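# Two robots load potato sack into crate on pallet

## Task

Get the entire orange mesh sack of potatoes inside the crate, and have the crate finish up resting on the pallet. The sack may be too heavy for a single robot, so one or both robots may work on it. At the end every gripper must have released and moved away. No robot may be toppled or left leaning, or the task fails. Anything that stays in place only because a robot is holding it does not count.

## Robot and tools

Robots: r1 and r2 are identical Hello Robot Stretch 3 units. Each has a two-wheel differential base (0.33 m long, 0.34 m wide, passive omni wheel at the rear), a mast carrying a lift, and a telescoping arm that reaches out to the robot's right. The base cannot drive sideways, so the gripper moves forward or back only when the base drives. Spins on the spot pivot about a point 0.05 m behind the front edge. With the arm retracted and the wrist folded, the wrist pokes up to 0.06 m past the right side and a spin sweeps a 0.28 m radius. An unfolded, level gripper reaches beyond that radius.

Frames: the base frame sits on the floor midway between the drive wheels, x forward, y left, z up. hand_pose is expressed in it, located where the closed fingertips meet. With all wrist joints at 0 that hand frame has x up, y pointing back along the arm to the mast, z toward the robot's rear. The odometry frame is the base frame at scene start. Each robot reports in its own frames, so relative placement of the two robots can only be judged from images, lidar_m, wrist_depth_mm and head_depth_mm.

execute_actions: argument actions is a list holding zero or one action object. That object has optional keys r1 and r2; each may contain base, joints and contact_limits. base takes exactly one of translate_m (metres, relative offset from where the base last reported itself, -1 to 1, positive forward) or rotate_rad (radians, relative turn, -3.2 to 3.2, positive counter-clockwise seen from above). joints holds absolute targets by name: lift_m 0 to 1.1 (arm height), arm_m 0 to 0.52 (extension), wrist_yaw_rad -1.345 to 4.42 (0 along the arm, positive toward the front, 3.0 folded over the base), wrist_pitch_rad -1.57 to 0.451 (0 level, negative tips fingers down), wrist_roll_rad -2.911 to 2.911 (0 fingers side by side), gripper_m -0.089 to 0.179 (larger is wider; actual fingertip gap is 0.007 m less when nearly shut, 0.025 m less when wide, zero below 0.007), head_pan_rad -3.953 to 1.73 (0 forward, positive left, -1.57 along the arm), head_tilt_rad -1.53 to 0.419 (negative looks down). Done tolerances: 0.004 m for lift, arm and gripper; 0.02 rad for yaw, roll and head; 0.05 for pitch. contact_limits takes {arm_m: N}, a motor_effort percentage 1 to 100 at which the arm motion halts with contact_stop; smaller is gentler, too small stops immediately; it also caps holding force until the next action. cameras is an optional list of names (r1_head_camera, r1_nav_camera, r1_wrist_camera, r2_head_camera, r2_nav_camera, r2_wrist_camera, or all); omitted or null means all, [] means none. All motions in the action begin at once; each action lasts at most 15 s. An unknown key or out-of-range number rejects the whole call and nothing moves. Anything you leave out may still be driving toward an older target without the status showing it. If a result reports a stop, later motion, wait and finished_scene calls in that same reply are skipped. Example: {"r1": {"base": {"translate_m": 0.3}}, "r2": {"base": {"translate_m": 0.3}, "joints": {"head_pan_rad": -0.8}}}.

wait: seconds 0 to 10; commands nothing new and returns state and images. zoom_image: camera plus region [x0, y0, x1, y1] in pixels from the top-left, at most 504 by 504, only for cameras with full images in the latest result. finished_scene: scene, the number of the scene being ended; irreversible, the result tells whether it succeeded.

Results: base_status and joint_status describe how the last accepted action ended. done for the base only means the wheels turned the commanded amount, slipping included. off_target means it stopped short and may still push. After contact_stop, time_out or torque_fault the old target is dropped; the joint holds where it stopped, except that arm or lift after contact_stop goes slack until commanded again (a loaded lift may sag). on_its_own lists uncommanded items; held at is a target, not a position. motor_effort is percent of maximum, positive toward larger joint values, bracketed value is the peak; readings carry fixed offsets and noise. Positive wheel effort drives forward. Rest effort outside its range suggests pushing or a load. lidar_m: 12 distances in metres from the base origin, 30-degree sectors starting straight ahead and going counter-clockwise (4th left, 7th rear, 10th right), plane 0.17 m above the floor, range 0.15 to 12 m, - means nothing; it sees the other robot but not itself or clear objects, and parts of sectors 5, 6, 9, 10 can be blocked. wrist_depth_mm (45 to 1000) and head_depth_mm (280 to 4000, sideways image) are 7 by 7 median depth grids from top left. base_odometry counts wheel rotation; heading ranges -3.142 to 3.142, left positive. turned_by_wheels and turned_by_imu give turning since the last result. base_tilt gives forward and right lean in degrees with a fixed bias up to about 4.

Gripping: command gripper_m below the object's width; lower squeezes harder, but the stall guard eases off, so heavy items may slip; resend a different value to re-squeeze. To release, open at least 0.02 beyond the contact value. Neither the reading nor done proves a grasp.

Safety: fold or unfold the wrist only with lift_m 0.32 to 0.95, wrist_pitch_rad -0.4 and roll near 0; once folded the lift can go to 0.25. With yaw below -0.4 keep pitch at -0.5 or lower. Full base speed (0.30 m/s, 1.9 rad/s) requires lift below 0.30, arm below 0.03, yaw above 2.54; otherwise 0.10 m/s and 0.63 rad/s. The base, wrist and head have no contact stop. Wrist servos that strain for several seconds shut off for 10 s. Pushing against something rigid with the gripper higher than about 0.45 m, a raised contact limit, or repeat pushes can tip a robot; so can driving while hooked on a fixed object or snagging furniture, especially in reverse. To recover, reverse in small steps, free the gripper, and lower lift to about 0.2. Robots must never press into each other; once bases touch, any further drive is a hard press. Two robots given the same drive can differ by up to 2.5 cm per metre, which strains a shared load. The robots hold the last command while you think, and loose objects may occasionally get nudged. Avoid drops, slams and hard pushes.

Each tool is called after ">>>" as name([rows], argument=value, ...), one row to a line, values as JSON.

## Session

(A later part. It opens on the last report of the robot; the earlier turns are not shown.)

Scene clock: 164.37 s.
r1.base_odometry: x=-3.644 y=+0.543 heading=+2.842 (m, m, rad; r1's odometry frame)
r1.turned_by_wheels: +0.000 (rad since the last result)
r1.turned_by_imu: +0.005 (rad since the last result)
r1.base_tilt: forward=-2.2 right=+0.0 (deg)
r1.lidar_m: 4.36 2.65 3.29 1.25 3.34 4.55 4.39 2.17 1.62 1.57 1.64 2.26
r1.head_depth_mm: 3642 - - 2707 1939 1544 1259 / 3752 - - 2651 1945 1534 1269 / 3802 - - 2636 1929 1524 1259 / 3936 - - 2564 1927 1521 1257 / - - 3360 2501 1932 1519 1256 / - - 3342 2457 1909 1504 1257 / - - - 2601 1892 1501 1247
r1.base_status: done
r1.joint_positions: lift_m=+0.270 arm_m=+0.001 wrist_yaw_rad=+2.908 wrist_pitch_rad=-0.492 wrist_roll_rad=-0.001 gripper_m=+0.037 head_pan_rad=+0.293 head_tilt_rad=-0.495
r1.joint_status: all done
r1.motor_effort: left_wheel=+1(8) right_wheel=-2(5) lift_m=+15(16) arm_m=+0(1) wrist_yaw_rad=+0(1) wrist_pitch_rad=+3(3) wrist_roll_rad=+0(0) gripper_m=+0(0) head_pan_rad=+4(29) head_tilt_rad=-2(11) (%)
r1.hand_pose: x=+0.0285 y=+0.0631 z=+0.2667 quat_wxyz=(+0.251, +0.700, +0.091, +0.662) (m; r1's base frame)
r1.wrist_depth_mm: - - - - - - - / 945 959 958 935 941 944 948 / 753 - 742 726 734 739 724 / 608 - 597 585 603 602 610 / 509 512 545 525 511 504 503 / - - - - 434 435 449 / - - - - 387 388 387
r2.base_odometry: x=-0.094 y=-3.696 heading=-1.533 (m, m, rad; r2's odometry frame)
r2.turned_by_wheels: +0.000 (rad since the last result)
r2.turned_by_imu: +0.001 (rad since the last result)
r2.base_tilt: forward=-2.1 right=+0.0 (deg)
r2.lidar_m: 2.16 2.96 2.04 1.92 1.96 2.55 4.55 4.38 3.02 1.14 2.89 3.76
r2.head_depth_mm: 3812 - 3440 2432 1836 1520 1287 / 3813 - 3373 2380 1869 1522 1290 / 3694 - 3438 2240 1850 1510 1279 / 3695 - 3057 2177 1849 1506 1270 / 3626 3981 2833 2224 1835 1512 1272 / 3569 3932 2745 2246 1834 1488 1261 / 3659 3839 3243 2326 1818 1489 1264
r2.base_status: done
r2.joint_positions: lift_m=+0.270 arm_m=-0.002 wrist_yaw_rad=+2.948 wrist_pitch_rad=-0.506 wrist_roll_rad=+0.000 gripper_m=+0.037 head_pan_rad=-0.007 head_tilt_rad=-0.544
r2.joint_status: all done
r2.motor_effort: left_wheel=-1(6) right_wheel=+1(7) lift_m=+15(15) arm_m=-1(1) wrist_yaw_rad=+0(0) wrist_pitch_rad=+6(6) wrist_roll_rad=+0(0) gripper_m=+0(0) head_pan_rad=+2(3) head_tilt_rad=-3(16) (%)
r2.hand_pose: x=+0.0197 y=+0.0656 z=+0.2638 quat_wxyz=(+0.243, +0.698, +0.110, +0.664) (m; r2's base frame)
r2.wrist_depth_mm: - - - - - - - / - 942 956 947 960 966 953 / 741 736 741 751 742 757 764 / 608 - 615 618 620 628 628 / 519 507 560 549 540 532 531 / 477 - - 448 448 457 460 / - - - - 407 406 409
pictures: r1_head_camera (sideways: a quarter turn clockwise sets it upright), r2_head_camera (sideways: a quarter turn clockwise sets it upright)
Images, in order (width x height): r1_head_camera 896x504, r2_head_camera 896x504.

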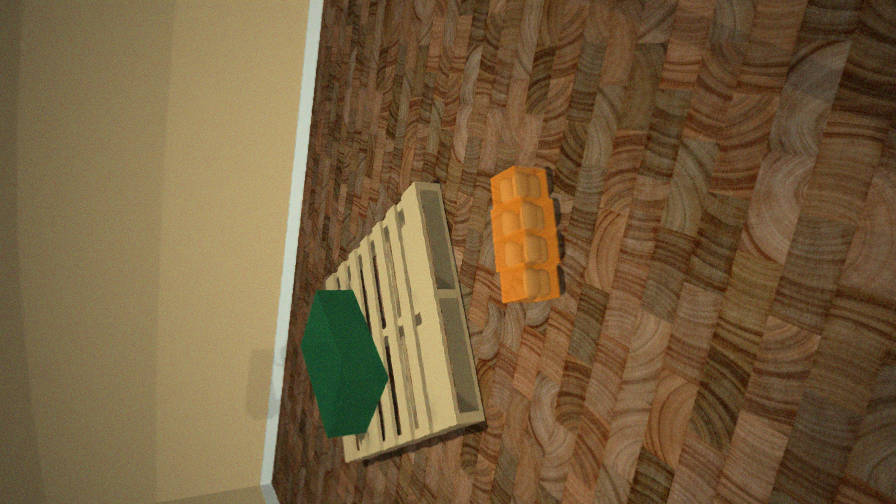

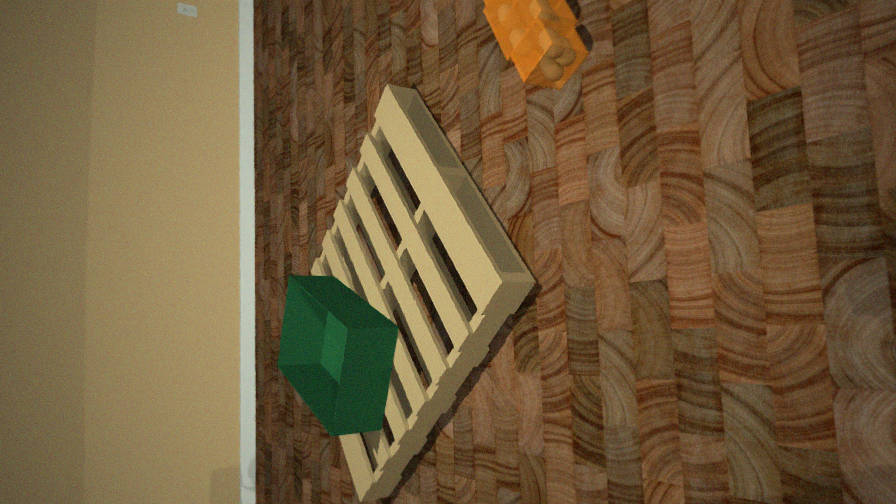

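>>> execute_actions([
  {"r1": {"base": {"rotate_rad": -0.081}}, "r2": {"base": {"rotate_rad": -0.103}}},
], cameras=[])

>>> execute_actions([
  {"r1": {"base": {"translate_m": 1.0}}, "r2": {"base": {"translate_m": 0.955}}},
], cameras=[])

>>> execute_actions([
  {"r1": {"base": {"translate_m": 1.0}}, "r2": {"base": {"rotate_rad": 0.888}}},
], cameras=[])

>>> execute_actions([
  {"r1": {"base": {"rotate_rad": -2.40}, "joints": {"head_pan_rad": -1.57, "head_tilt_rad": -0.9}}, "r2": {"joints": {"lift_m": 0.5, "head_pan_rad": -1.57, "head_tilt_rad": -0.9}}},
], cameras=["r1_head_camera", "r1_nav_camera", "r2_head_camera", "r2_nav_camera"])

Scene clock: 256.50 s.
r1.base_odometry: x=-3.644 y=+0.543 heading=+2.761 (m, m, rad; r1's odometry frame)
r1.turned_by_wheels: -0.081 (rad since the last result)
r1.turned_by_imu: -0.080 (rad since the last result)
r1.base_tilt: forward=-2.1 right=+0.1 (deg)
r1.lidar_m: 4.33 2.66 3.38 1.25 3.24 4.29 4.38 2.36 1.67 1.57 1.61 2.10
r1.head_depth_mm: 3657 - - 2730 1956 1545 1262 / 3717 - - 2643 1956 1531 1268 / 3752 - - 2665 1933 1523 1263 / 3850 - - 2674 1913 1512 1256 / 3812 - - 2495 1912 1516 1253 / - - 3363 2432 1923 1512 1253 / - - - 2487 1893 1508 1253
r1.base_status: done
r1.joint_positions: lift_m=+0.270 arm_m=+0.001 wrist_yaw_rad=+2.908 wrist_pitch_rad=-0.492 wrist_roll_rad=-0.001 gripper_m=+0.037 head_pan_rad=+0.293 head_tilt_rad=-0.495
r1.joint_status: not commanded
r1.motor_effort: left_wheel=+1(6) right_wheel=-2(8) lift_m=+16(15) arm_m=+0(0) wrist_yaw_rad=+0(2) wrist_pitch_rad=+3(3) wrist_roll_rad=+0(0) gripper_m=+0(0) head_pan_rad=+4(4) head_tilt_rad=-2(2) (%)
r1.hand_pose: x=+0.0285 y=+0.0631 z=+0.2667 quat_wxyz=(+0.251, +0.700, +0.091, +0.662) (m; r1's base frame)
r1.wrist_depth_mm: - - - - - - - / 915 983 969 955 938 973 955 / 733 - 744 742 738 750 744 / 604 - 605 599 614 597 611 / 523 501 549 532 506 501 509 / - - - - 433 440 443 / - - - - 389 392 387
r2.base_odometry: x=-0.094 y=-3.696 heading=-1.636 (m, m, rad; r2's odometry frame)
r2.turned_by_wheels: -0.103 (rad since the last result)
r2.turned_by_imu: -0.101 (rad since the last result)
r2.base_tilt: forward=-2.1 right=+0.0 (deg)
r2.lidar_m: 2.16 2.26 2.13 1.92 1.93 2.35 4.55 4.58 3.11 1.13 2.85 3.47
r2.head_depth_mm: 3865 - 3481 2390 1870 1526 1291 / 3856 - 3455 2429 1854 1518 1284 / 3903 - 3418 2413 1857 1503 1279 / 3776 - 3398 2250 1839 1504 1275 / 3652 - 3019 2241 1824 1505 1265 / 3618 3942 2783 2198 1826 1487 1268 / 3505 3785 2722 2213 1825 1494 1269
r2.base_status: done
r2.joint_positions: lift_m=+0.270 arm_m=-0.002 wrist_yaw_rad=+2.948 wrist_pitch_rad=-0.506 wrist_roll_rad=+0.000 gripper_m=+0.037 head_pan_rad=-0.007 head_tilt_rad=-0.544
r2.joint_status: not commanded
r2.motor_effort: left_wheel=+2(7) right_wheel=-2(7) lift_m=+15(16) arm_m=-1(1) wrist_yaw_rad=+0(1) wrist_pitch_rad=+6(6) wrist_roll_rad=+0(0) gripper_m=+0(1) head_pan_rad=+3(3) head_tilt_rad=-2(3) (%)
r2.hand_pose: x=+0.0197 y=+0.0656 z=+0.2638 quat_wxyz=(+0.243, +0.698, +0.110, +0.664) (m; r2's base frame)
r2.wrist_depth_mm: - - - - - - - / - 926 950 944 960 978 957 / 737 745 737 751 756 760 766 / 605 - 618 616 621 632 628 / 517 503 549 543 536 534 535 / 472 - - 446 450 462 463 / - - - - 406 407 408
pictures: none
No camera images: the call's "cameras" was empty. Leave "cameras" out to get every camera's image.

Scene clock: 261.50 s.
r1.base_odometry: x=-4.573 y=+0.914 heading=+2.761 (m, m, rad; r1's odometry frame)
r1.turned_by_wheels: +0.000 (rad since the last result)
r1.turned_by_imu: +0.005 (rad since the last result)
r1.base_tilt: forward=-2.2 right=+0.1 (deg)
r1.lidar_m: 3.37 1.91 1.87 1.13 3.32 4.36 5.35 2.29 1.59 1.51 1.55 2.03
r1.head_depth_mm: 2813 3059 3373 2704 1979 1543 1264 / 2816 3090 3408 2686 1944 1533 1272 / 2852 3199 3448 2682 1954 1523 1263 / 2946 3267 3605 2677 1934 1530 1258 / 2996 3359 3555 2637 1833 1517 1221 / 3051 3467 3770 2334 1798 1503 1188 / 3087 3509 3749 2245 1751 1509 1185
r1.base_status: done
r1.joint_positions: lift_m=+0.270 arm_m=+0.001 wrist_yaw_rad=+2.908 wrist_pitch_rad=-0.492 wrist_roll_rad=-0.001 gripper_m=+0.037 head_pan_rad=+0.293 head_tilt_rad=-0.495
r1.joint_status: not commanded
r1.motor_effort: left_wheel=+1(7) right_wheel=-1(7) lift_m=+16(16) arm_m=+0(0) wrist_yaw_rad=+0(0) wrist_pitch_rad=+3(3) wrist_roll_rad=+0(0) gripper_m=+0(0) head_pan_rad=+4(5) head_tilt_rad=-2(1) (%)
r1.hand_pose: x=+0.0285 y=+0.0631 z=+0.2667 quat_wxyz=(+0.251, +0.700, +0.091, +0.662) (m; r1's base frame)
r1.wrist_depth_mm: - - 961 - - - - / 885 953 956 945 915 748 989 / 742 - 737 749 712 717 613 / 614 - 591 612 591 602 604 / 508 513 548 517 528 506 506 / - - - - 429 445 443 / - - - - 392 388 387
r2.base_odometry: x=-0.156 y=-4.649 heading=-1.636 (m, m, rad; r2's odometry frame)
r2.turned_by_wheels: +0.000 (rad since the last result)
r2.turned_by_imu: +0.001 (rad since the last result)
r2.base_tilt: forward=-2.1 right=+0.1 (deg)
r2.lidar_m: 1.30 1.22 2.32 2.09 2.11 2.56 4.95 4.71 2.95 1.02 2.69 3.23
r2.head_depth_mm: 3048 3429 3377 2434 1845 1532 1286 / 2959 3309 3350 2411 1772 1523 1278 / 2969 3223 3376 2393 1720 1473 1266 / 2881 3208 3325 2365 1741 1406 1273 / 2815 3055 3284 2170 1709 1429 1216 / 2792 3051 3212 2016 1689 1376 1168 / 2715 2957 3170 1992 1543 1413 1228
r2.base_status: done
r2.joint_positions: lift_m=+0.270 arm_m=-0.002 wrist_yaw_rad=+2.948 wrist_pitch_rad=-0.506 wrist_roll_rad=+0.000 gripper_m=+0.037 head_pan_rad=-0.007 head_tilt_rad=-0.544
r2.joint_status: not commanded
r2.motor_effort: left_wheel=+2(11) right_wheel=-2(4) lift_m=+15(15) arm_m=-1(1) wrist_yaw_rad=+0(0) wrist_pitch_rad=+6(6) wrist_roll_rad=+0(0) gripper_m=+0(0) head_pan_rad=+2(3) head_tilt_rad=-2(2) (%)
r2.hand_pose: x=+0.0197 y=+0.0656 z=+0.2638 quat_wxyz=(+0.243, +0.698, +0.110, +0.664) (m; r2's base frame)
r2.wrist_depth_mm: - - - - - - - / - 935 948 947 972 958 974 / 733 739 746 757 749 759 765 / 610 - 620 620 622 622 633 / 524 505 558 545 535 530 531 / 472 - - 447 449 460 463 / - - - - 405 408 407
pictures: none
No camera images: the call's "cameras" was empty. Leave "cameras" out to get every camera's image.

Scene clock: 266.43 s.
r1.base_odometry: x=-5.501 y=+1.286 heading=+2.761 (m, m, rad; r1's odometry frame)
r1.turned_by_wheels: +0.000 (rad since the last result)
r1.turned_by_imu: +0.005 (rad since the last result)
r1.base_tilt: forward=-2.1 right=+0.0 (deg)
r1.lidar_m: 2.37 2.42 1.39 1.40 1.47 4.45 6.35 2.20 1.53 1.45 1.48 1.96
r1.head_depth_mm: 1927 2091 2311 2492 1955 1530 1277 / 1952 2141 2391 2539 1933 1527 1262 / 2019 2163 2464 2589 1946 1517 1263 / 2034 2232 2477 2596 1938 1529 1260 / 2106 2298 2579 2653 1925 1515 1251 / 2139 2360 2642 2640 1914 1509 1246 / 2218 2414 2736 2589 1902 1521 1248
r1.base_status: done
r1.joint_positions: lift_m=+0.270 arm_m=+0.001 wrist_yaw_rad=+2.908 wrist_pitch_rad=-0.492 wrist_roll_rad=-0.001 gripper_m=+0.037 head_pan_rad=+0.293 head_tilt_rad=-0.495
r1.joint_status: not commanded
r1.motor_effort: left_wheel=+1(8) right_wheel=-1(5) lift_m=+16(15) arm_m=+0(1) wrist_yaw_rad=+0(1) wrist_pitch_rad=+3(3) wrist_roll_rad=+0(0) gripper_m=+0(0) head_pan_rad=+4(4) head_tilt_rad=-2(2) (%)
r1.hand_pose: x=+0.0285 y=+0.0631 z=+0.2667 quat_wxyz=(+0.251, +0.700, +0.091, +0.662) (m; r1's base frame)
r1.wrist_depth_mm: - - 994 933 977 - - / 921 943 920 869 736 915 931 / 566 - 735 745 698 741 726 / 469 - 609 591 592 608 598 / 456 508 542 528 513 506 512 / - - - - 430 446 438 / - - - - 389 389 382
r2.base_odometry: x=-0.156 y=-4.649 heading=-0.748 (m, m, rad; r2's odometry frame)
r2.turned_by_wheels: +0.888 (rad since the last result)
r2.turned_by_imu: +0.880 (rad since the last result)
r2.base_tilt: forward=-2.1 right=+0.0 (deg)
r2.lidar_m: 2.54 2.10 2.09 2.33 3.76 5.49 3.23 2.68 2.66 1.33 3.22 1.22
r2.head_depth_mm: 2928 3142 3291 2407 1590 1446 1201 / 3132 3413 3335 2441 1754 1464 1260 / 3223 3645 3349 2390 1865 1524 1277 / 2946 3249 3305 2366 1840 1501 1281 / 2597 2841 3028 2358 1841 1496 1260 / 2394 2574 2806 2316 1825 1496 1263 / 2168 2341 2501 2343 1813 1484 1265
r2.base_status: done
r2.joint_positions: lift_m=+0.270 arm_m=-0.002 wrist_yaw_rad=+2.948 wrist_pitch_rad=-0.506 wrist_roll_rad=+0.000 gripper_m=+0.037 head_pan_rad=-0.007 head_tilt_rad=-0.544
r2.joint_status: not commanded
r2.motor_effort: left_wheel=-1(8) right_wheel=+1(8) lift_m=+15(15) arm_m=-1(1) wrist_yaw_rad=+0(0) wrist_pitch_rad=+6(6) wrist_roll_rad=+0(0) gripper_m=+0(0) head_pan_rad=+2(2) head_tilt_rad=-2(2) (%)
r2.hand_pose: x=+0.0197 y=+0.0656 z=+0.2638 quat_wxyz=(+0.243, +0.698, +0.110, +0.664) (m; r2's base frame)
r2.wrist_depth_mm: - - - - - - - / - 929 941 959 965 966 991 / 729 742 745 734 761 754 759 / 610 - 614 627 626 631 632 / 521 505 555 541 533 531 535 / 475 - - 446 451 459 465 / - - - - 404 407 410
pictures: none
No camera images: the call's "cameras" was empty. Leave "cameras" out to get every camera's image.

Scene clock: 269.37 s.
r1.base_odometry: x=-5.501 y=+1.286 heading=+0.361 (m, m, rad; r1's odometry frame)
r1.turned_by_wheels: -2.400 (rad since the last result)
r1.turned_by_imu: -2.412 (rad since the last result)
r1.base_tilt: forward=-2.2 right=+0.1 (deg)
r1.lidar_m: 1.80 1.46 1.45 1.59 2.39 2.37 1.42 1.39 3.29 1.47 5.70 3.55
r1.head_depth_mm: 2967 2438 1959 1576 1412 1237 1101 / 3129 2426 1964 1646 1420 1243 1114 / 3190 2439 1945 1643 1403 1236 - / 1369 2253 1791 1625 1323 1214 - / 2773 2380 1828 1618 1392 1230 1100 / 3105 2374 1915 1607 1393 1223 1095 / 3100 2338 1929 1611 1396 1221 1090
r1.base_status: done
r1.joint_positions: lift_m=+0.270 arm_m=+0.001 wrist_yaw_rad=+2.908 wrist_pitch_rad=-0.492 wrist_roll_rad=-0.001 gripper_m=+0.037 head_pan_rad=-1.563 head_tilt_rad=-0.889
r1.joint_status: all done
r1.motor_effort: left_wheel=+2(8) right_wheel=-1(8) lift_m=+16(15) arm_m=+0(0) wrist_yaw_rad=+0(0) wrist_pitch_rad=+3(3) wrist_roll_rad=+0(0) gripper_m=+0(0) head_pan_rad=-4(53) head_tilt_rad=-4(22) (%)
r1.hand_pose: x=+0.0285 y=+0.0630 z=+0.2667 quat_wxyz=(+0.251, +0.700, +0.091, +0.662) (m; r1's base frame)
r1.wrist_depth_mm: - - - - - - - / 902 958 959 952 946 959 926 / 715 - 722 739 739 731 726 / 621 - 597 601 610 599 609 / 507 511 544 519 517 507 506 / - - - - 429 439 434 / - - - - 385 388 389
r2.base_odometry: x=-0.156 y=-4.649 heading=-0.748 (m, m, rad; r2's odometry frame)
r2.turned_by_wheels: +0.000 (rad since the last result)
r2.turned_by_imu: +0.000 (rad since the last result)
r2.base_tilt: forward=-2.2 right=+0.0 (deg)
r2.lidar_m: 2.53 2.10 2.09 2.33 3.76 5.52 3.22 2.68 2.67 1.46 3.25 1.22
r2.head_depth_mm: 2578 2280 1888 1639 1423 1272 1140 / 2669 2272 1897 1624 1413 1261 1143 / 2843 2274 1848 1572 1420 1265 - / 2660 1800 1743 1547 1383 1271 - / 2774 2177 1772 1577 1401 1262 1109 / 2729 2205 1851 1588 1396 1241 1118 / 2739 2198 1751 1555 1384 1235 1111
r2.base_status: not commanded
r2.joint_positions: lift_m=+0.500 arm_m=-0.002 wrist_yaw_rad=+2.948 wrist_pitch_rad=-0.506 wrist_roll_rad=+0.000 gripper_m=+0.037 head_pan_rad=-1.563 head_tilt_rad=-0.889
r2.joint_status: all done
r2.motor_effort: left_wheel=-1(1) right_wheel=+1(1) lift_m=+26(26) arm_m=-1(1) wrist_yaw_rad=+1(0) wrist_pitch_rad=+6(6) wrist_roll_rad=+0(0) gripper_m=+0(0) head_pan_rad=-2(32) head_tilt_rad=-4(23) (%)
r2.hand_pose: x=+0.0197 y=+0.0656 z=+0.4932 quat_wxyz=(+0.243, +0.698, +0.110, +0.664) (m; r2's base frame)
r2.wrist_depth_mm: - - - - - - - / - - - - - - - / - - - - - - - / 987 - 978 981 994 990 - / 831 806 864 833 866 859 853 / 720 716 - 733 717 730 745 / 645 640 653 652 647 650 656
pictures: r1_head_camera (sideways: a quarter turn clockwise sets it upright), r1_nav_camera (sideways: a quarter turn counterclockwise sets it upright), r2_head_camera (sideways: a quarter turn clockwise sets it upright), r2_nav_camera (sideways: a quarter turn counterclockwise sets it upright)
Images, in order (width x height): r1_head_camera 896x504, r1_nav_camera 672x504, r2_head_camera 896x504, r2_nav_camera 672x504.

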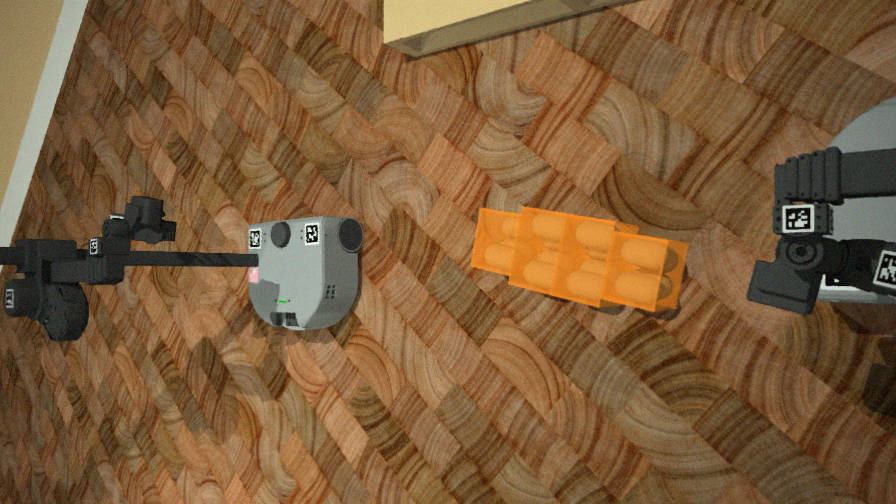

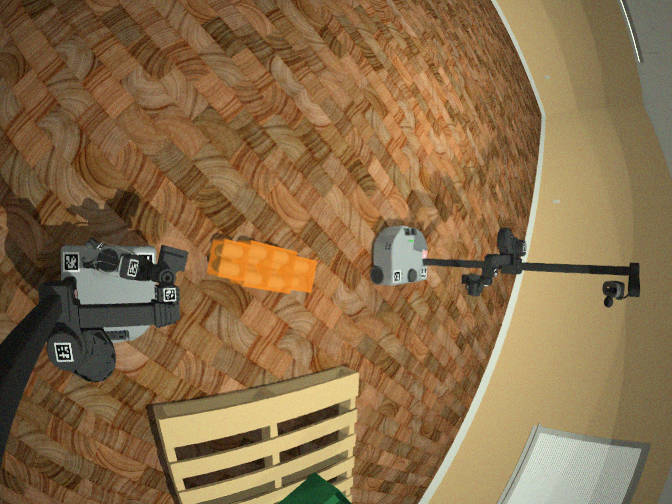

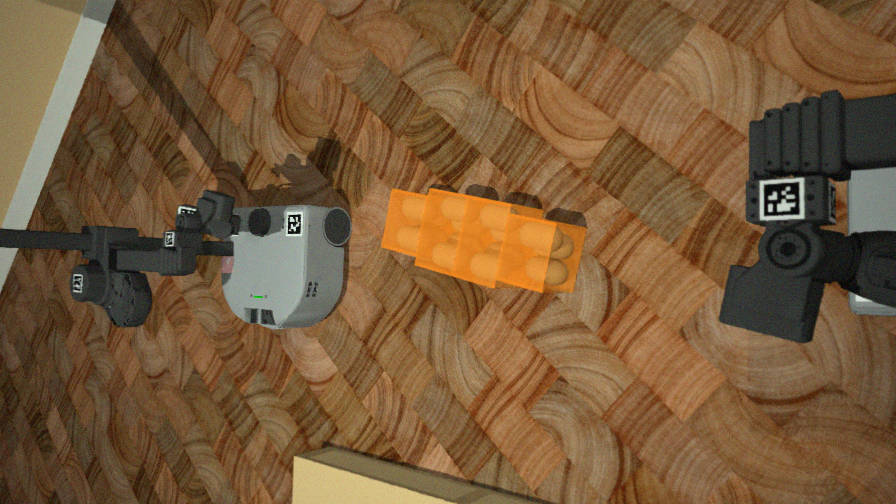

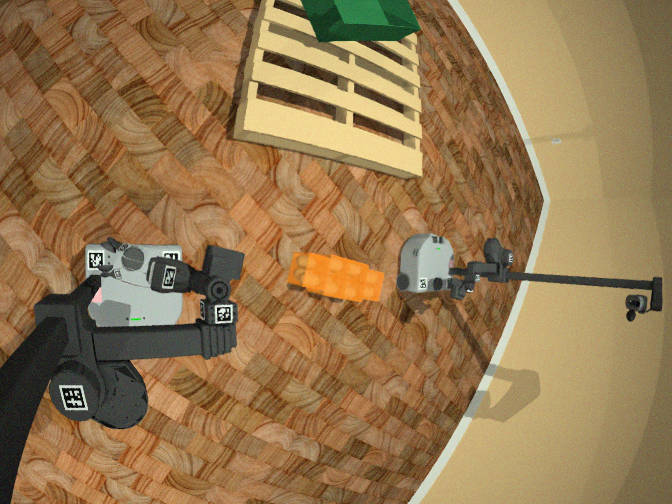

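>>> execute_actions([
  {"r1": {"base": {"rotate_rad": 1.571}}, "r2": {"joints": {"wrist_yaw_rad": 0.0, "wrist_pitch_rad": -0.4, "gripper_m": 0.175}}},
], cameras=[])

>>> execute_actions([
  {"r1": {"base": {"translate_m": 0.16}}, "r2": {"joints": {"wrist_pitch_rad": -1.57, "arm_m": 0.45}}},
], cameras=[])

>>> execute_actions([
  {"r1": {"base": {"rotate_rad": -1.571}, "joints": {"lift_m": 0.29}}},
], cameras=["r1_head_camera", "r2_head_camera", "r2_wrist_camera"])

Scene clock: 316.70 s.
r1.base_odometry: x=-5.501 y=+1.286 heading=+1.932 (m, m, rad; r1's odometry frame)
r1.turned_by_wheels: +1.571 (rad since the last result)
r1.turned_by_imu: +1.578 (rad since the last result)
r1.base_tilt: forward=-2.1 right=+0.1 (deg)
r1.lidar_m: 1.60 2.39 2.37 1.43 1.41 3.30 1.46 5.63 3.57 1.80 1.46 1.45
r1.head_depth_mm: 3090 2445 1967 1660 1420 1243 1109 / 2828 2449 1943 1642 1408 1235 1124 / 2478 2418 1946 1643 1416 1238 - / 2135 2318 1960 1617 1396 1234 - / 1893 2173 1925 1621 1400 1228 1093 / 1696 1928 1939 1618 1382 1220 1095 / 1513 1705 1844 1606 1374 1221 1087
r1.base_status: done
r1.joint_positions: lift_m=+0.270 arm_m=+0.001 wrist_yaw_rad=+2.908 wrist_pitch_rad=-0.492 wrist_roll_rad=-0.001 gripper_m=+0.037 head_pan_rad=-1.563 head_tilt_rad=-0.889
r1.joint_status: not commanded
r1.motor_effort: left_wheel=+0(5) right_wheel=+2(11) lift_m=+16(16) arm_m=-1(0) wrist_yaw_rad=+0(0) wrist_pitch_rad=+3(3) wrist_roll_rad=+0(0) gripper_m=+0(0) head_pan_rad=-3(3) head_tilt_rad=-4(4) (%)
r1.hand_pose: x=+0.0285 y=+0.0630 z=+0.2667 quat_wxyz=(+0.251, +0.700, +0.091, +0.662) (m; r1's base frame)
r1.wrist_depth_mm: - - - - - - - / 612 658 931 937 994 955 973 / 678 - 721 748 764 766 724 / 603 - 587 609 603 598 612 / 514 499 535 522 520 510 510 / - - - - 430 440 440 / - - - - 392 386 386
r2.base_odometry: x=-0.156 y=-4.649 heading=-0.748 (m, m, rad; r2's odometry frame)
r2.turned_by_wheels: +0.000 (rad since the last result)
r2.turned_by_imu: +0.001 (rad since the last result)
r2.base_tilt: forward=-2.2 right=+0.1 (deg)
r2.lidar_m: 2.54 2.10 2.09 2.33 3.76 5.50 3.24 2.68 2.67 1.41 3.24 1.22
r2.head_depth_mm: 2582 2314 1921 1619 1428 1271 1141 / 2710 2273 1883 1612 1414 1258 1147 / 2787 2078 1731 1589 1414 1256 - / 2633 1407 1684 1544 1379 - - / 2787 2249 1869 1595 1402 1244 1131 / 2745 2222 1853 1590 1383 1243 1122 / 2702 2203 1735 1536 1387 1240 1116
r2.base_status: not commanded
r2.joint_positions: lift_m=+0.500 arm_m=-0.002 wrist_yaw_rad=+0.002 wrist_pitch_rad=-0.423 wrist_roll_rad=+0.000 gripper_m=+0.175 head_pan_rad=-1.563 head_tilt_rad=-0.889
r2.joint_status: all done
r2.motor_effort: left_wheel=-1(0) right_wheel=+2(1) lift_m=+25(25) arm_m=-1(1) wrist_yaw_rad=-1(2) wrist_pitch_rad=+9(10) wrist_roll_rad=+0(0) gripper_m=+0(84) head_pan_rad=-2(2) head_tilt_rad=-5(4) (%)
r2.hand_pose: x=-0.0211 y=-0.3667 z=+0.5113 quat_wxyz=(+0.692, +0.149, -0.691, -0.148) (m; r2's base frame)
r2.wrist_depth_mm: - - - - - - - / - - - - - - - / - - - - - - - / 931 - - - - - - / 749 917 919 819 934 965 939 / - 779 787 747 789 787 804 / 657 683 686 690 686 691 690
pictures: none
No camera images: the call's "cameras" was empty. Leave "cameras" out to get every camera's image.

Scene clock: 321.20 s.
r1.base_odometry: x=-5.557 y=+1.435 heading=+1.932 (m, m, rad; r1's odometry frame)
r1.turned_by_wheels: +0.000 (rad since the last result)
r1.turned_by_imu: +0.002 (rad since the last result)
r1.base_tilt: forward=-2.1 right=+0.2 (deg)
r1.lidar_m: 1.46 2.28 2.27 2.49 1.48 3.43 1.62 5.92 3.29 1.65 1.34 1.33
r1.head_depth_mm: 3014 2423 1990 1650 1417 1241 1108 / 2696 2451 1965 1647 1399 1232 1120 / 2253 2441 1962 1625 1400 1239 - / 1944 2261 1940 1627 1399 1224 - / 1719 1992 1932 1615 1404 1234 1098 / 1541 1756 1864 1604 1388 1221 1092 / 1392 1562 1760 1615 1383 1221 1093
r1.base_status: done
r1.joint_positions: lift_m=+0.270 arm_m=+0.001 wrist_yaw_rad=+2.908 wrist_pitch_rad=-0.492 wrist_roll_rad=-0.001 gripper_m=+0.037 head_pan_rad=-1.563 head_tilt_rad=-0.889
r1.joint_status: not commanded
r1.motor_effort: left_wheel=-1(5) right_wheel=+2(7) lift_m=+16(16) arm_m=+0(1) wrist_yaw_rad=+1(0) wrist_pitch_rad=+3(3) wrist_roll_rad=+0(0) gripper_m=+0(0) head_pan_rad=-3(3) head_tilt_rad=-4(4) (%)
r1.hand_pose: x=+0.0285 y=+0.0630 z=+0.2666 quat_wxyz=(+0.251, +0.700, +0.091, +0.662) (m; r1's base frame)
r1.wrist_depth_mm: - - - - - - - / 610 952 978 959 932 962 954 / 675 - 732 748 731 747 743 / 607 - 600 608 604 594 606 / 511 517 534 529 514 505 509 / - - - - 431 440 433 / - - - - 390 387 388
r2.base_odometry: x=-0.156 y=-4.649 heading=-0.748 (m, m, rad; r2's odometry frame)
r2.turned_by_wheels: +0.000 (rad since the last result)
r2.turned_by_imu: +0.001 (rad since the last result)
r2.base_tilt: forward=-2.1 right=+0.1 (deg)
r2.lidar_m: 2.54 2.10 2.09 2.33 3.75 5.49 3.24 2.68 2.67 1.57 3.23 1.22
r2.head_depth_mm: 2568 2279 1910 1631 1426 1264 1142 / 2733 2264 1905 1608 1430 1263 1155 / 2815 1879 1786 1580 1382 1247 1156 / 2627 1806 1765 1442 1383 1250 1150 / 2767 2233 1870 1601 1406 1247 1130 / 2749 2217 1842 1586 1393 1242 1123 / 2724 2190 1747 1546 1382 1240 1113
r2.base_status: not commanded
r2.joint_positions: lift_m=+0.500 arm_m=+0.450 wrist_yaw_rad=+0.000 wrist_pitch_rad=-1.563 wrist_roll_rad=+0.000 gripper_m=+0.175 head_pan_rad=-1.563 head_tilt_rad=-0.889
r2.joint_status: all done
r2.motor_effort: left_wheel=-1(2) right_wheel=+1(1) lift_m=+25(25) arm_m=+4(4) wrist_yaw_rad=+0(2) wrist_pitch_rad=-3(8) wrist_roll_rad=+0(0) gripper_m=+0(0) head_pan_rad=-2(2) head_tilt_rad=-4(4) (%)
r2.hand_pose: x=-0.0216 y=-0.5724 z=+0.3820 quat_wxyz=(+0.502, +0.498, -0.502, -0.499) (m; r2's base frame)
r2.wrist_depth_mm: 502 511 511 464 517 523 531 / 515 522 528 485 536 545 549 / 531 534 541 543 563 559 567 / 546 550 563 561 571 578 580 / 563 569 574 583 589 589 600 / - 591 590 602 607 623 620 / 608 610 619 620 635 635 649
pictures: none
No camera images: the call's "cameras" was empty. Leave "cameras" out to get every camera's image.

Scene clock: 323.40 s.
r1.base_odometry: x=-5.557 y=+1.435 heading=+0.361 (m, m, rad; r1's odometry frame)
r1.turned_by_wheels: -1.571 (rad since the last result)
r1.turned_by_imu: -1.576 (rad since the last result)
r1.base_tilt: forward=-2.1 right=+0.1 (deg)
r1.lidar_m: 1.64 1.33 1.33 1.46 2.27 2.27 2.50 1.47 3.43 1.63 5.92 3.29
r1.head_depth_mm: 3116 2433 1971 1576 1421 1236 1107 / 3183 2413 1972 1652 1419 1237 1116 / 3242 2423 1964 1635 1409 1230 - / 1639 1897 1846 1624 1351 1235 - / 2876 2409 1891 1616 1381 1225 1090 / 3084 2387 1921 1618 1390 1224 1097 / 3033 2388 1926 1618 1388 1221 1092
r1.base_status: done
r1.joint_positions: lift_m=+0.290 arm_m=+0.001 wrist_yaw_rad=+2.908 wrist_pitch_rad=-0.492 wrist_roll_rad=-0.001 gripper_m=+0.037 head_pan_rad=-1.563 head_tilt_rad=-0.889
r1.joint_status: all done
r1.motor_effort: left_wheel=+2(8) right_wheel=-2(7) lift_m=+23(23) arm_m=-1(1) wrist_yaw_rad=-1(0) wrist_pitch_rad=+3(3) wrist_roll_rad=+0(0) gripper_m=+0(0) head_pan_rad=-3(4) head_tilt_rad=-3(5) (%)
r1.hand_pose: x=+0.0285 y=+0.0630 z=+0.2862 quat_wxyz=(+0.251, +0.700, +0.091, +0.662) (m; r1's base frame)
r1.wrist_depth_mm: - - - - - - - / 990 985 971 988 977 - - / 779 - 753 779 791 772 761 / 614 - 647 634 627 634 632 / 533 526 553 534 545 533 531 / 483 - - 464 454 462 457 / - - - - 410 407 408
r2.base_odometry: x=-0.156 y=-4.649 heading=-0.748 (m, m, rad; r2's odometry frame)
r2.turned_by_wheels: +0.000 (rad since the last result)
r2.turned_by_imu: +0.000 (rad since the last result)
r2.base_tilt: forward=-2.2 right=+0.1 (deg)
r2.lidar_m: 2.54 2.10 2.09 2.33 3.76 5.50 3.22 2.68 2.67 1.63 3.23 1.22
r2.head_depth_mm: 2595 2307 1913 1643 1435 1264 1135 / 2727 2307 1902 1627 1422 1261 1159 / 2825 2198 1893 1581 1376 1245 1151 / 1628 1849 1825 1447 1372 1255 1153 / 2743 2205 1846 1603 1405 1242 1126 / 2767 2222 1865 1583 1381 1239 1118 / 2719 2214 1756 1550 1385 1231 1113
r2.base_status: not commanded
r2.joint_positions: lift_m=+0.500 arm_m=+0.450 wrist_yaw_rad=+0.000 wrist_pitch_rad=-1.563 wrist_roll_rad=+0.000 gripper_m=+0.175 head_pan_rad=-1.563 head_tilt_rad=-0.889
r2.joint_status: not commanded
r2.motor_effort: left_wheel=-1(1) right_wheel=+1(1) lift_m=+26(26) arm_m=+4(4) wrist_yaw_rad=-1(1) wrist_pitch_rad=-3(3) wrist_roll_rad=+0(0) gripper_m=+0(0) head_pan_rad=-2(2) head_tilt_rad=-5(4) (%)
r2.hand_pose: x=-0.0216 y=-0.5724 z=+0.3820 quat_wxyz=(+0.502, +0.498, -0.502, -0.499) (m; r2's base frame)
r2.wrist_depth_mm: 497 506 510 462 526 528 527 / 514 523 522 484 539 538 544 / 535 533 538 553 553 558 567 / 547 552 552 562 571 581 583 / 567 578 584 585 591 594 608 / - 587 597 603 604 616 622 / 609 612 619 620 630 635 658
pictures: r1_head_camera (sideways: a quarter turn clockwise sets it upright), r2_head_camera (sideways: a quarter turn clockwise sets it upright), r2_wrist_camera
Images, in order (width x height): r1_head_camera 896x504, r2_head_camera 896x504, r2_wrist_camera 644x364.

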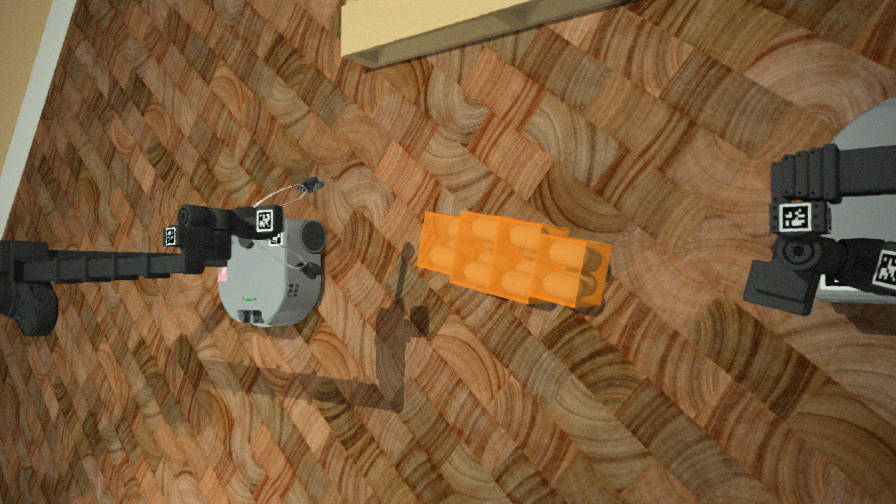

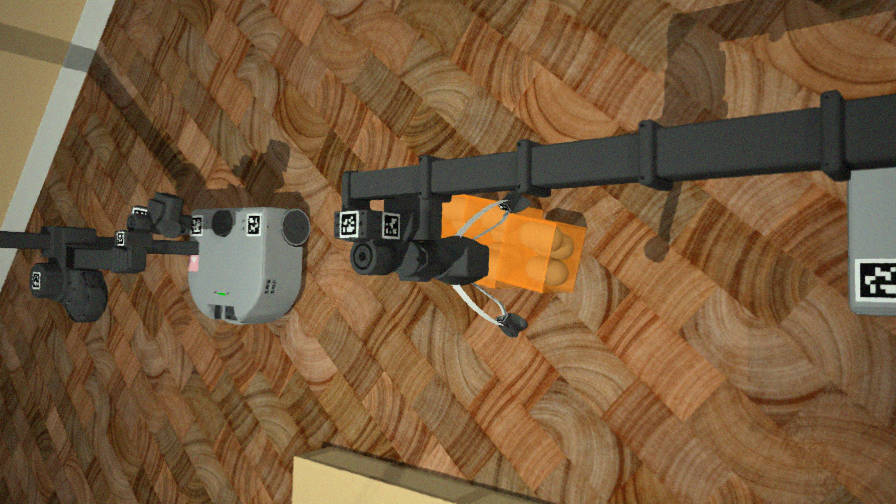

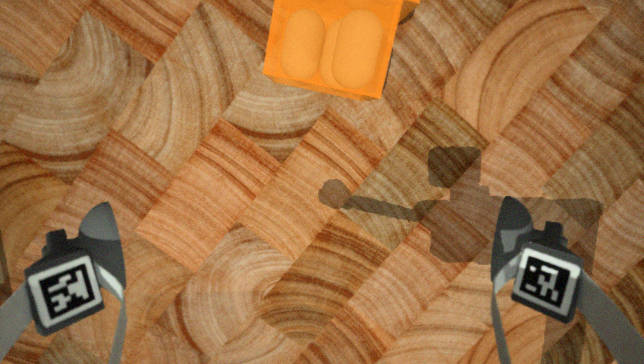

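>>> execute_actions([
  {"r1": {"joints": {"lift_m": 0.5, "wrist_pitch_rad": -0.4}}, "r2": {"base": {"rotate_rad": -1.571}}},
], cameras=[])

>>> execute_actions([
  {"r1": {"joints": {"wrist_yaw_rad": 0.0, "gripper_m": 0.175}}, "r2": {"base": {"translate_m": 0.09}}},
], cameras=[])

>>> execute_actions([
  {"r1": {"joints": {"wrist_pitch_rad": -1.45, "arm_m": 0.47}}, "r2": {"base": {"rotate_rad": 1.571}, "joints": {"wrist_pitch_rad": -1.45}}},
], cameras=["r1_head_camera", "r2_head_camera", "r1_wrist_camera", "r2_wrist_camera"])

Scene clock: 370.27 s.
r1.base_odometry: x=-5.557 y=+1.435 heading=+0.361 (m, m, rad; r1's odometry frame)
r1.turned_by_wheels: +0.000 (rad since the last result)
r1.turned_by_imu: +0.002 (rad since the last result)
r1.base_tilt: forward=-2.1 right=+0.1 (deg)
r1.lidar_m: 1.64 1.33 1.33 1.46 2.28 2.27 2.48 1.47 3.43 1.62 5.87 3.29
r1.head_depth_mm: 3097 2460 1964 1567 1416 1244 1109 / 3242 2467 1970 1648 1418 1229 1103 / 2792 2342 1951 1629 1405 1264 - / 3014 2404 1897 1623 1353 1262 - / 2990 2410 1937 1627 1375 1249 1096 / 2964 2368 1907 1609 1388 1220 1092 / 2678 2260 1923 1606 1400 1218 1094
r1.base_status: not commanded
r1.joint_positions: lift_m=+0.500 arm_m=+0.001 wrist_yaw_rad=+2.908 wrist_pitch_rad=-0.422 wrist_roll_rad=-0.001 gripper_m=+0.037 head_pan_rad=-1.563 head_tilt_rad=-0.889
r1.joint_status: all done
r1.motor_effort: left_wheel=+2(2) right_wheel=-1(1) lift_m=+23(22) arm_m=-1(0) wrist_yaw_rad=+0(1) wrist_pitch_rad=+6(5) wrist_roll_rad=+0(0) gripper_m=+0(0) head_pan_rad=-4(3) head_tilt_rad=-4(4) (%)
r1.hand_pose: x=+0.0306 y=+0.0721 z=+0.5115 quat_wxyz=(+0.228, +0.703, +0.067, +0.670) (m; r1's base frame)
r1.wrist_depth_mm: - - - - - - - / - - - - - - - / - - - - - - - / - - - - - - - / 878 - 903 880 883 865 865 / 747 731 - 724 737 732 737 / 641 643 646 650 637 651 647
r2.base_odometry: x=-0.156 y=-4.649 heading=-2.319 (m, m, rad; r2's odometry frame)
r2.turned_by_wheels: -1.571 (rad since the last result)
r2.turned_by_imu: -1.561 (rad since the last result)
r2.base_tilt: forward=-2.2 right=+0.2 (deg)
r2.lidar_m: 1.62 3.24 1.23 2.55 2.10 2.09 2.32 3.70 5.49 3.25 2.68 2.67
r2.head_depth_mm: 2856 2303 1909 1620 1418 1277 1139 / 2856 2283 1896 1633 1422 1262 1152 / 2818 2260 1903 1594 1372 1237 1148 / 2802 2246 1917 1536 1406 1242 1155 / 2808 2228 1850 1609 1398 1248 1132 / 2741 2210 1847 1585 1386 1234 1118 / 2724 2182 1840 1576 1380 1237 1118
r2.base_status: done
r2.joint_positions: lift_m=+0.500 arm_m=+0.450 wrist_yaw_rad=+0.000 wrist_pitch_rad=-1.563 wrist_roll_rad=+0.000 gripper_m=+0.175 head_pan_rad=-1.563 head_tilt_rad=-0.889
r2.joint_status: not commanded
r2.motor_effort: left_wheel=+2(7) right_wheel=-2(9) lift_m=+25(25) arm_m=+4(4) wrist_yaw_rad=+0(0) wrist_pitch_rad=-3(3) wrist_roll_rad=+0(0) gripper_m=+0(0) head_pan_rad=-2(2) head_tilt_rad=-4(5) (%)
r2.hand_pose: x=-0.0216 y=-0.5725 z=+0.3820 quat_wxyz=(+0.502, +0.498, -0.502, -0.499) (m; r2's base frame)
r2.wrist_depth_mm: 501 509 507 514 525 525 527 / 517 522 523 528 537 537 543 / 529 537 544 542 556 564 562 / 547 555 560 564 574 575 583 / 568 571 576 581 588 593 604 / - 596 593 600 610 615 617 / 611 614 615 629 626 640 642
pictures: none
No camera images: the call's "cameras" was empty. Leave "cameras" out to get every camera's image.

Scene clock: 372.70 s.
r1.base_odometry: x=-5.557 y=+1.435 heading=+0.361 (m, m, rad; r1's odometry frame)
r1.turned_by_wheels: +0.000 (rad since the last result)
r1.turned_by_imu: +0.001 (rad since the last result)
r1.base_tilt: forward=-2.2 right=+0.1 (deg)
r1.lidar_m: 1.64 1.34 1.33 1.46 2.27 2.27 2.49 1.46 3.43 1.53 5.86 3.29
r1.head_depth_mm: 3077 2439 1944 1576 1417 1245 1109 / 3206 2415 1964 1638 1419 1240 1105 / 1524 2348 1900 1635 1415 1257 - / 3029 2402 1862 1612 1350 - - / 2974 2394 1948 1619 1397 1226 1088 / 2950 2384 1929 1626 1385 1213 1100 / 2784 2294 1927 1616 1395 1219 1086
r1.base_status: not commanded
r1.joint_positions: lift_m=+0.500 arm_m=+0.001 wrist_yaw_rad=+0.002 wrist_pitch_rad=-0.422 wrist_roll_rad=-0.001 gripper_m=+0.175 head_pan_rad=-1.563 head_tilt_rad=-0.889
r1.joint_status: all done
r1.motor_effort: left_wheel=+1(1) right_wheel=-1(1) lift_m=+23(22) arm_m=-1(0) wrist_yaw_rad=-1(2) wrist_pitch_rad=+6(6) wrist_roll_rad=+0(0) gripper_m=+0(83) head_pan_rad=-3(3) head_tilt_rad=-5(3) (%)
r1.hand_pose: x=-0.0211 y=-0.3695 z=+0.5115 quat_wxyz=(+0.692, +0.149, -0.690, -0.148) (m; r1's base frame)
r1.wrist_depth_mm: - - - - - - - / - - - - - - - / - - - - - - - / - - - - - - 892 / 884 874 881 797 881 870 713 / - 739 730 665 759 752 683 / 622 634 657 645 649 649 631
r2.base_odometry: x=-0.217 y=-4.715 heading=-2.319 (m, m, rad; r2's odometry frame)
r2.turned_by_wheels: +0.000 (rad since the last result)
r2.turned_by_imu: +0.000 (rad since the last result)
r2.base_tilt: forward=-2.2 right=+0.1 (deg)
r2.lidar_m: 1.54 3.19 1.17 2.62 2.17 2.16 2.41 3.80 5.56 3.17 2.62 2.59
r2.head_depth_mm: 2894 2311 1911 1623 1425 1266 1141 / 2819 2275 1904 1622 1426 1263 1144 / 2798 2261 1903 1613 1383 1238 1155 / 2806 2251 1927 1531 1410 1247 1154 / 2772 2229 1871 1601 1397 1254 1129 / 2715 2222 1847 1582 1398 1245 1122 / 2711 2206 1838 1587 1388 1242 1109
r2.base_status: done
r2.joint_positions: lift_m=+0.500 arm_m=+0.450 wrist_yaw_rad=+0.000 wrist_pitch_rad=-1.563 wrist_roll_rad=+0.000 gripper_m=+0.175 head_pan_rad=-1.563 head_tilt_rad=-0.889
r2.joint_status: not commanded
r2.motor_effort: left_wheel=+2(6) right_wheel=-3(3) lift_m=+25(25) arm_m=+3(3) wrist_yaw_rad=+0(0) wrist_pitch_rad=-3(3) wrist_roll_rad=+0(0) gripper_m=+0(0) head_pan_rad=-2(2) head_tilt_rad=-4(5) (%)
r2.hand_pose: x=-0.0216 y=-0.5725 z=+0.3820 quat_wxyz=(+0.502, +0.498, -0.502, -0.499) (m; r2's base frame)
r2.wrist_depth_mm: 506 508 508 517 515 518 534 / 519 524 530 535 538 540 552 / 530 539 543 550 557 562 568 / 549 553 561 568 567 575 588 / 566 571 571 586 590 589 600 / - 595 600 602 605 609 624 / 606 606 613 615 635 636 650
pictures: none
No camera images: the call's "cameras" was empty. Leave "cameras" out to get every camera's image.

Scene clock: 377.33 s.
r1.base_odometry: x=-5.557 y=+1.435 heading=+0.361 (m, m, rad; r1's odometry frame)
r1.turned_by_wheels: +0.000 (rad since the last result)
r1.turned_by_imu: +0.001 (rad since the last result)
r1.base_tilt: forward=-2.0 right=+0.1 (deg)
r1.lidar_m: 1.64 1.34 1.33 1.46 2.28 2.27 2.48 1.46 3.43 1.53 5.86 3.29
r1.head_depth_mm: 3047 2451 1989 1572 1413 1243 1111 / 3200 2430 1990 1633 1418 1244 1098 / 3204 2429 1964 1618 1407 1228 - / 1507 1647 1806 1458 1343 1230 1135 / 2833 2385 1846 1625 1379 1220 1095 / 3137 2391 1924 1617 1390 1225 1088 / 3075 2370 1910 1610 1398 1222 1093
r1.base_status: not commanded
r1.joint_positions: lift_m=+0.500 arm_m=+0.470 wrist_yaw_rad=+0.000 wrist_pitch_rad=-1.444 wrist_roll_rad=-0.001 gripper_m=+0.175 head_pan_rad=-1.563 head_tilt_rad=-0.889
r1.joint_status: all done
r1.motor_effort: left_wheel=+1(1) right_wheel=-1(1) lift_m=+22(23) arm_m=+3(3) wrist_yaw_rad=+1(2) wrist_pitch_rad=-2(6) wrist_roll_rad=+0(1) gripper_m=+0(0) head_pan_rad=-4(3) head_tilt_rad=-4(4) (%)
r1.hand_pose: x=-0.0216 y=-0.6231 z=+0.3812 quat_wxyz=(+0.531, +0.468, -0.530, -0.467) (m; r1's base frame)
r1.wrist_depth_mm: 531 527 529 444 522 521 519 / 554 543 529 474 534 534 535 / 548 545 545 481 540 541 539 / 557 562 543 446 546 550 534 / 556 573 570 556 554 535 553 / - 584 565 572 553 562 558 / 582 572 578 569 570 569 573
r2.base_odometry: x=-0.217 y=-4.715 heading=-0.748 (m, m, rad; r2's odometry frame)
r2.turned_by_wheels: +1.571 (rad since the last result)
r2.turned_by_imu: +1.562 (rad since the last result)
r2.base_tilt: forward=-2.1 right=+0.0 (deg)
r2.lidar_m: 2.62 2.17 2.16 2.41 3.87 5.53 3.16 2.60 2.60 1.54 3.18 1.18
r2.head_depth_mm: 2514 2291 1916 1627 1423 1266 1138 / 2613 2264 1873 1620 1417 1268 1153 / 2736 2237 1880 1569 1390 1236 1159 / 1498 1083 1750 1512 1354 1251 1147 / 2655 2232 1814 1594 1399 1251 1127 / 2753 2203 1841 1589 1391 1237 1119 / 2722 2182 1788 1552 1388 1232 1119
r2.base_status: done
r2.joint_positions: lift_m=+0.500 arm_m=+0.450 wrist_yaw_rad=+0.000 wrist_pitch_rad=-1.454 wrist_roll_rad=+0.000 gripper_m=+0.175 head_pan_rad=-1.563 head_tilt_rad=-0.889
r2.joint_status: all done
r2.motor_effort: left_wheel=-1(5) right_wheel=+1(8) lift_m=+25(25) arm_m=+3(4) wrist_yaw_rad=+0(1) wrist_pitch_rad=+1(1) wrist_roll_rad=+0(0) gripper_m=+1(0) head_pan_rad=-2(2) head_tilt_rad=-4(5) (%)
r2.hand_pose: x=-0.0216 y=-0.6005 z=+0.3811 quat_wxyz=(+0.528, +0.470, -0.528, -0.471) (m; r2's base frame)
r2.wrist_depth_mm: 520 530 528 490 494 542 549 / 531 536 538 480 549 558 555 / 537 543 546 500 558 555 568 / 542 547 560 499 560 576 571 / 554 562 565 567 576 580 583 / - 568 565 579 585 586 598 / 571 570 581 587 590 597 609
pictures: r1_head_camera (sideways: a quarter turn clockwise sets it upright), r1_wrist_camera, r2_head_camera (sideways: a quarter turn clockwise sets it upright), r2_wrist_camera
Images, in order (width x height): r1_head_camera 896x504, r1_wrist_camera 644x364, r2_head_camera 896x504, r2_wrist_camera 644x364.

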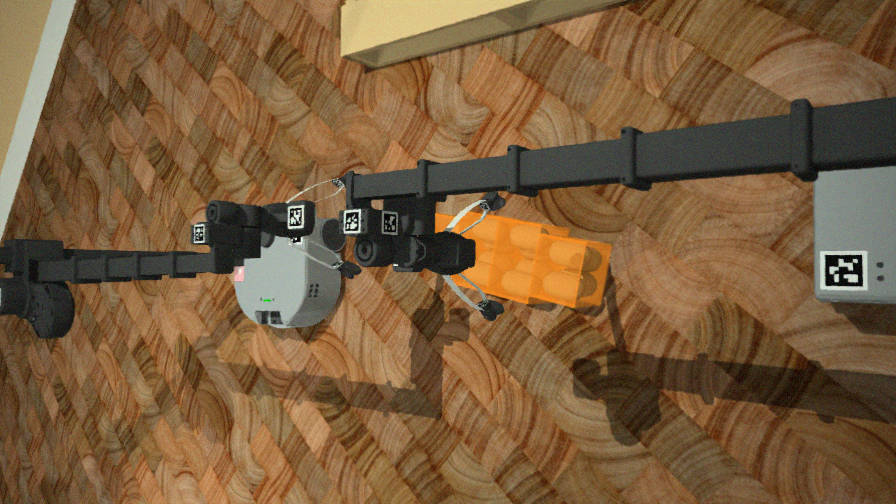

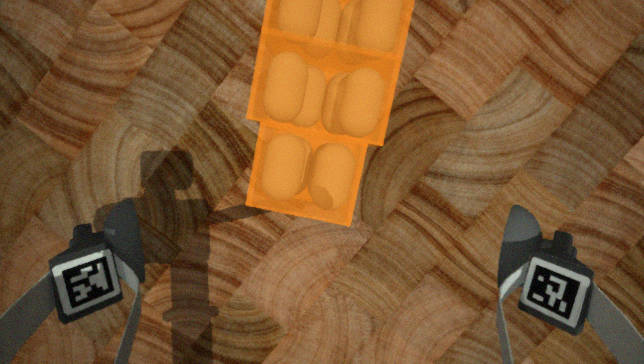

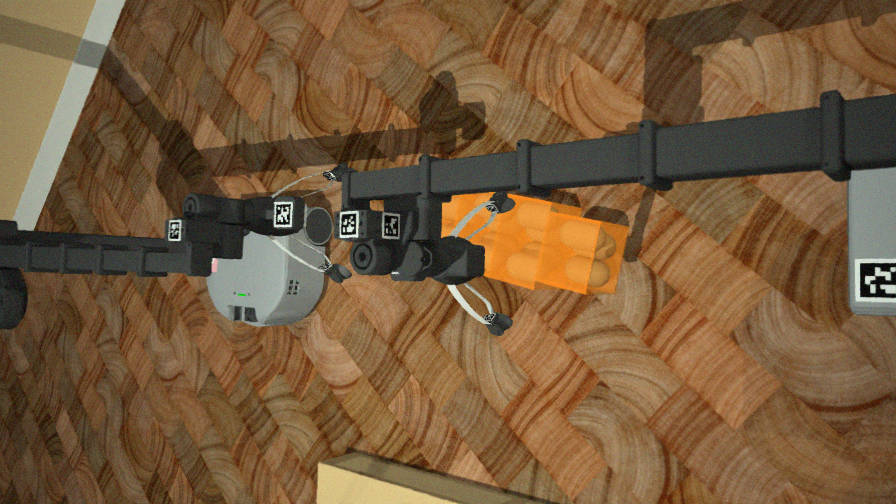

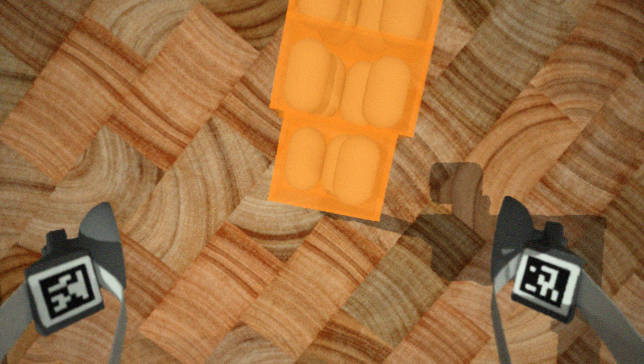

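>>> execute_actions([
  {"r1": {"base": {"translate_m": 0.025}, "joints": {"wrist_yaw_rad": -0.2, "lift_m": 0.29, "gripper_m": 0.179}}, "r2": {"base": {"translate_m": -0.025}, "joints": {"wrist_yaw_rad": -0.2, "lift_m": 0.29, "gripper_m": 0.179}}},
], cameras=["r1_wrist_camera", "r2_wrist_camera"])

Scene clock: 418.57 s.
r1.base_odometry: x=-5.534 y=+1.444 heading=+0.361 (m, m, rad; r1's odometry frame)
r1.turned_by_wheels: +0.000 (rad since the last result)
r1.turned_by_imu: +0.002 (rad since the last result)
r1.base_tilt: forward=-2.1 right=+0.2 (deg)
r1.lidar_m: 1.62 1.32 1.31 1.44 2.24 2.29 2.51 1.49 3.44 1.54 5.88 3.27
r1.head_depth_mm: 3147 2466 1985 1590 1417 1240 1105 / 3226 2427 1974 1629 1411 1245 1118 / 3182 2407 1959 1642 1408 1247 - / 2994 2203 1742 1656 1331 1227 1137 / 3092 2313 1834 1624 1407 1225 1095 / 3097 2409 1928 1616 1400 1226 1091 / 3126 2349 1931 1608 1392 1212 1085
r1.base_status: done
r1.joint_positions: lift_m=+0.290 arm_m=+0.470 wrist_yaw_rad=-0.198 wrist_pitch_rad=-1.444 wrist_roll_rad=-0.001 gripper_m=+0.179 head_pan_rad=-1.563 head_tilt_rad=-0.889
r1.joint_status: all done
r1.motor_effort: left_wheel=+2(5) right_wheel=-2(4) lift_m=+16(19) arm_m=+3(3) wrist_yaw_rad=-2(1) wrist_pitch_rad=-2(2) wrist_roll_rad=+0(0) gripper_m=+0(29) head_pan_rad=-3(3) head_tilt_rad=-5(4) (%)
r1.hand_pose: x=-0.0233 y=-0.6229 z=+0.1717 quat_wxyz=(+0.482, +0.413, -0.574, -0.518) (m; r1's base frame)
r1.wrist_depth_mm: 322 322 218 261 219 318 317 / 329 330 228 272 227 325 321 / 333 334 332 287 326 326 325 / 343 338 339 224 337 332 331 / 347 346 344 234 341 338 337 / - 349 352 348 347 352 342 / 363 356 351 358 349 352 349
r2.base_odometry: x=-0.236 y=-4.698 heading=-0.748 (m, m, rad; r2's odometry frame)
r2.turned_by_wheels: +0.000 (rad since the last result)
r2.turned_by_imu: +0.001 (rad since the last result)
r2.base_tilt: forward=-2.1 right=+0.0 (deg)
r2.lidar_m: 2.64 2.18 2.17 2.43 3.91 5.53 3.14 2.59 2.59 1.53 3.20 1.19
r2.head_depth_mm: 2507 2282 1900 1621 1424 1266 1141 / 2637 2279 1882 1609 1423 1262 1138 / 2789 2258 1839 1620 1430 1276 1145 / 1607 1820 1727 1647 1337 1250 1148 / 2771 2215 1804 1589 1395 1243 1131 / 2764 2214 1842 1587 1392 1239 1115 / 2706 2196 1813 1575 1387 1239 1114
r2.base_status: done
r2.joint_positions: lift_m=+0.290 arm_m=+0.450 wrist_yaw_rad=-0.198 wrist_pitch_rad=-1.454 wrist_roll_rad=+0.000 gripper_m=+0.179 head_pan_rad=-1.563 head_tilt_rad=-0.889
r2.joint_status: all done
r2.motor_effort: left_wheel=-1(4) right_wheel=+1(3) lift_m=+15(23) arm_m=+3(3) wrist_yaw_rad=-2(2) wrist_pitch_rad=+2(1) wrist_roll_rad=+0(0) gripper_m=+0(29) head_pan_rad=-2(2) head_tilt_rad=-4(5) (%)
r2.hand_pose: x=-0.0228 y=-0.6004 z=+0.1717 quat_wxyz=(+0.479, +0.415, -0.572, -0.520) (m; r2's base frame)
r2.wrist_depth_mm: 320 321 223 271 229 335 338 / 323 326 238 280 335 339 344 / 327 331 334 285 340 343 348 / 334 338 337 239 345 349 351 / 337 341 344 346 352 352 358 / - 347 351 352 356 360 365 / 348 351 354 356 365 367 368
pictures: r1_wrist_camera, r2_wrist_camera
Images, in order (width x height): r1_wrist_camera 644x364, r2_wrist_camera 644x364.

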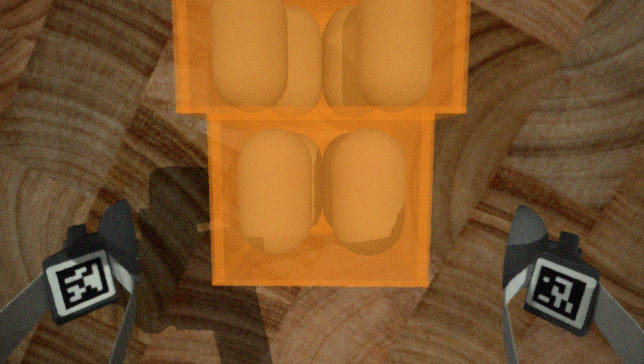

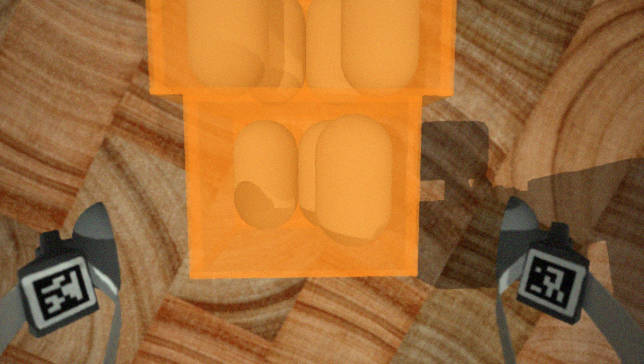

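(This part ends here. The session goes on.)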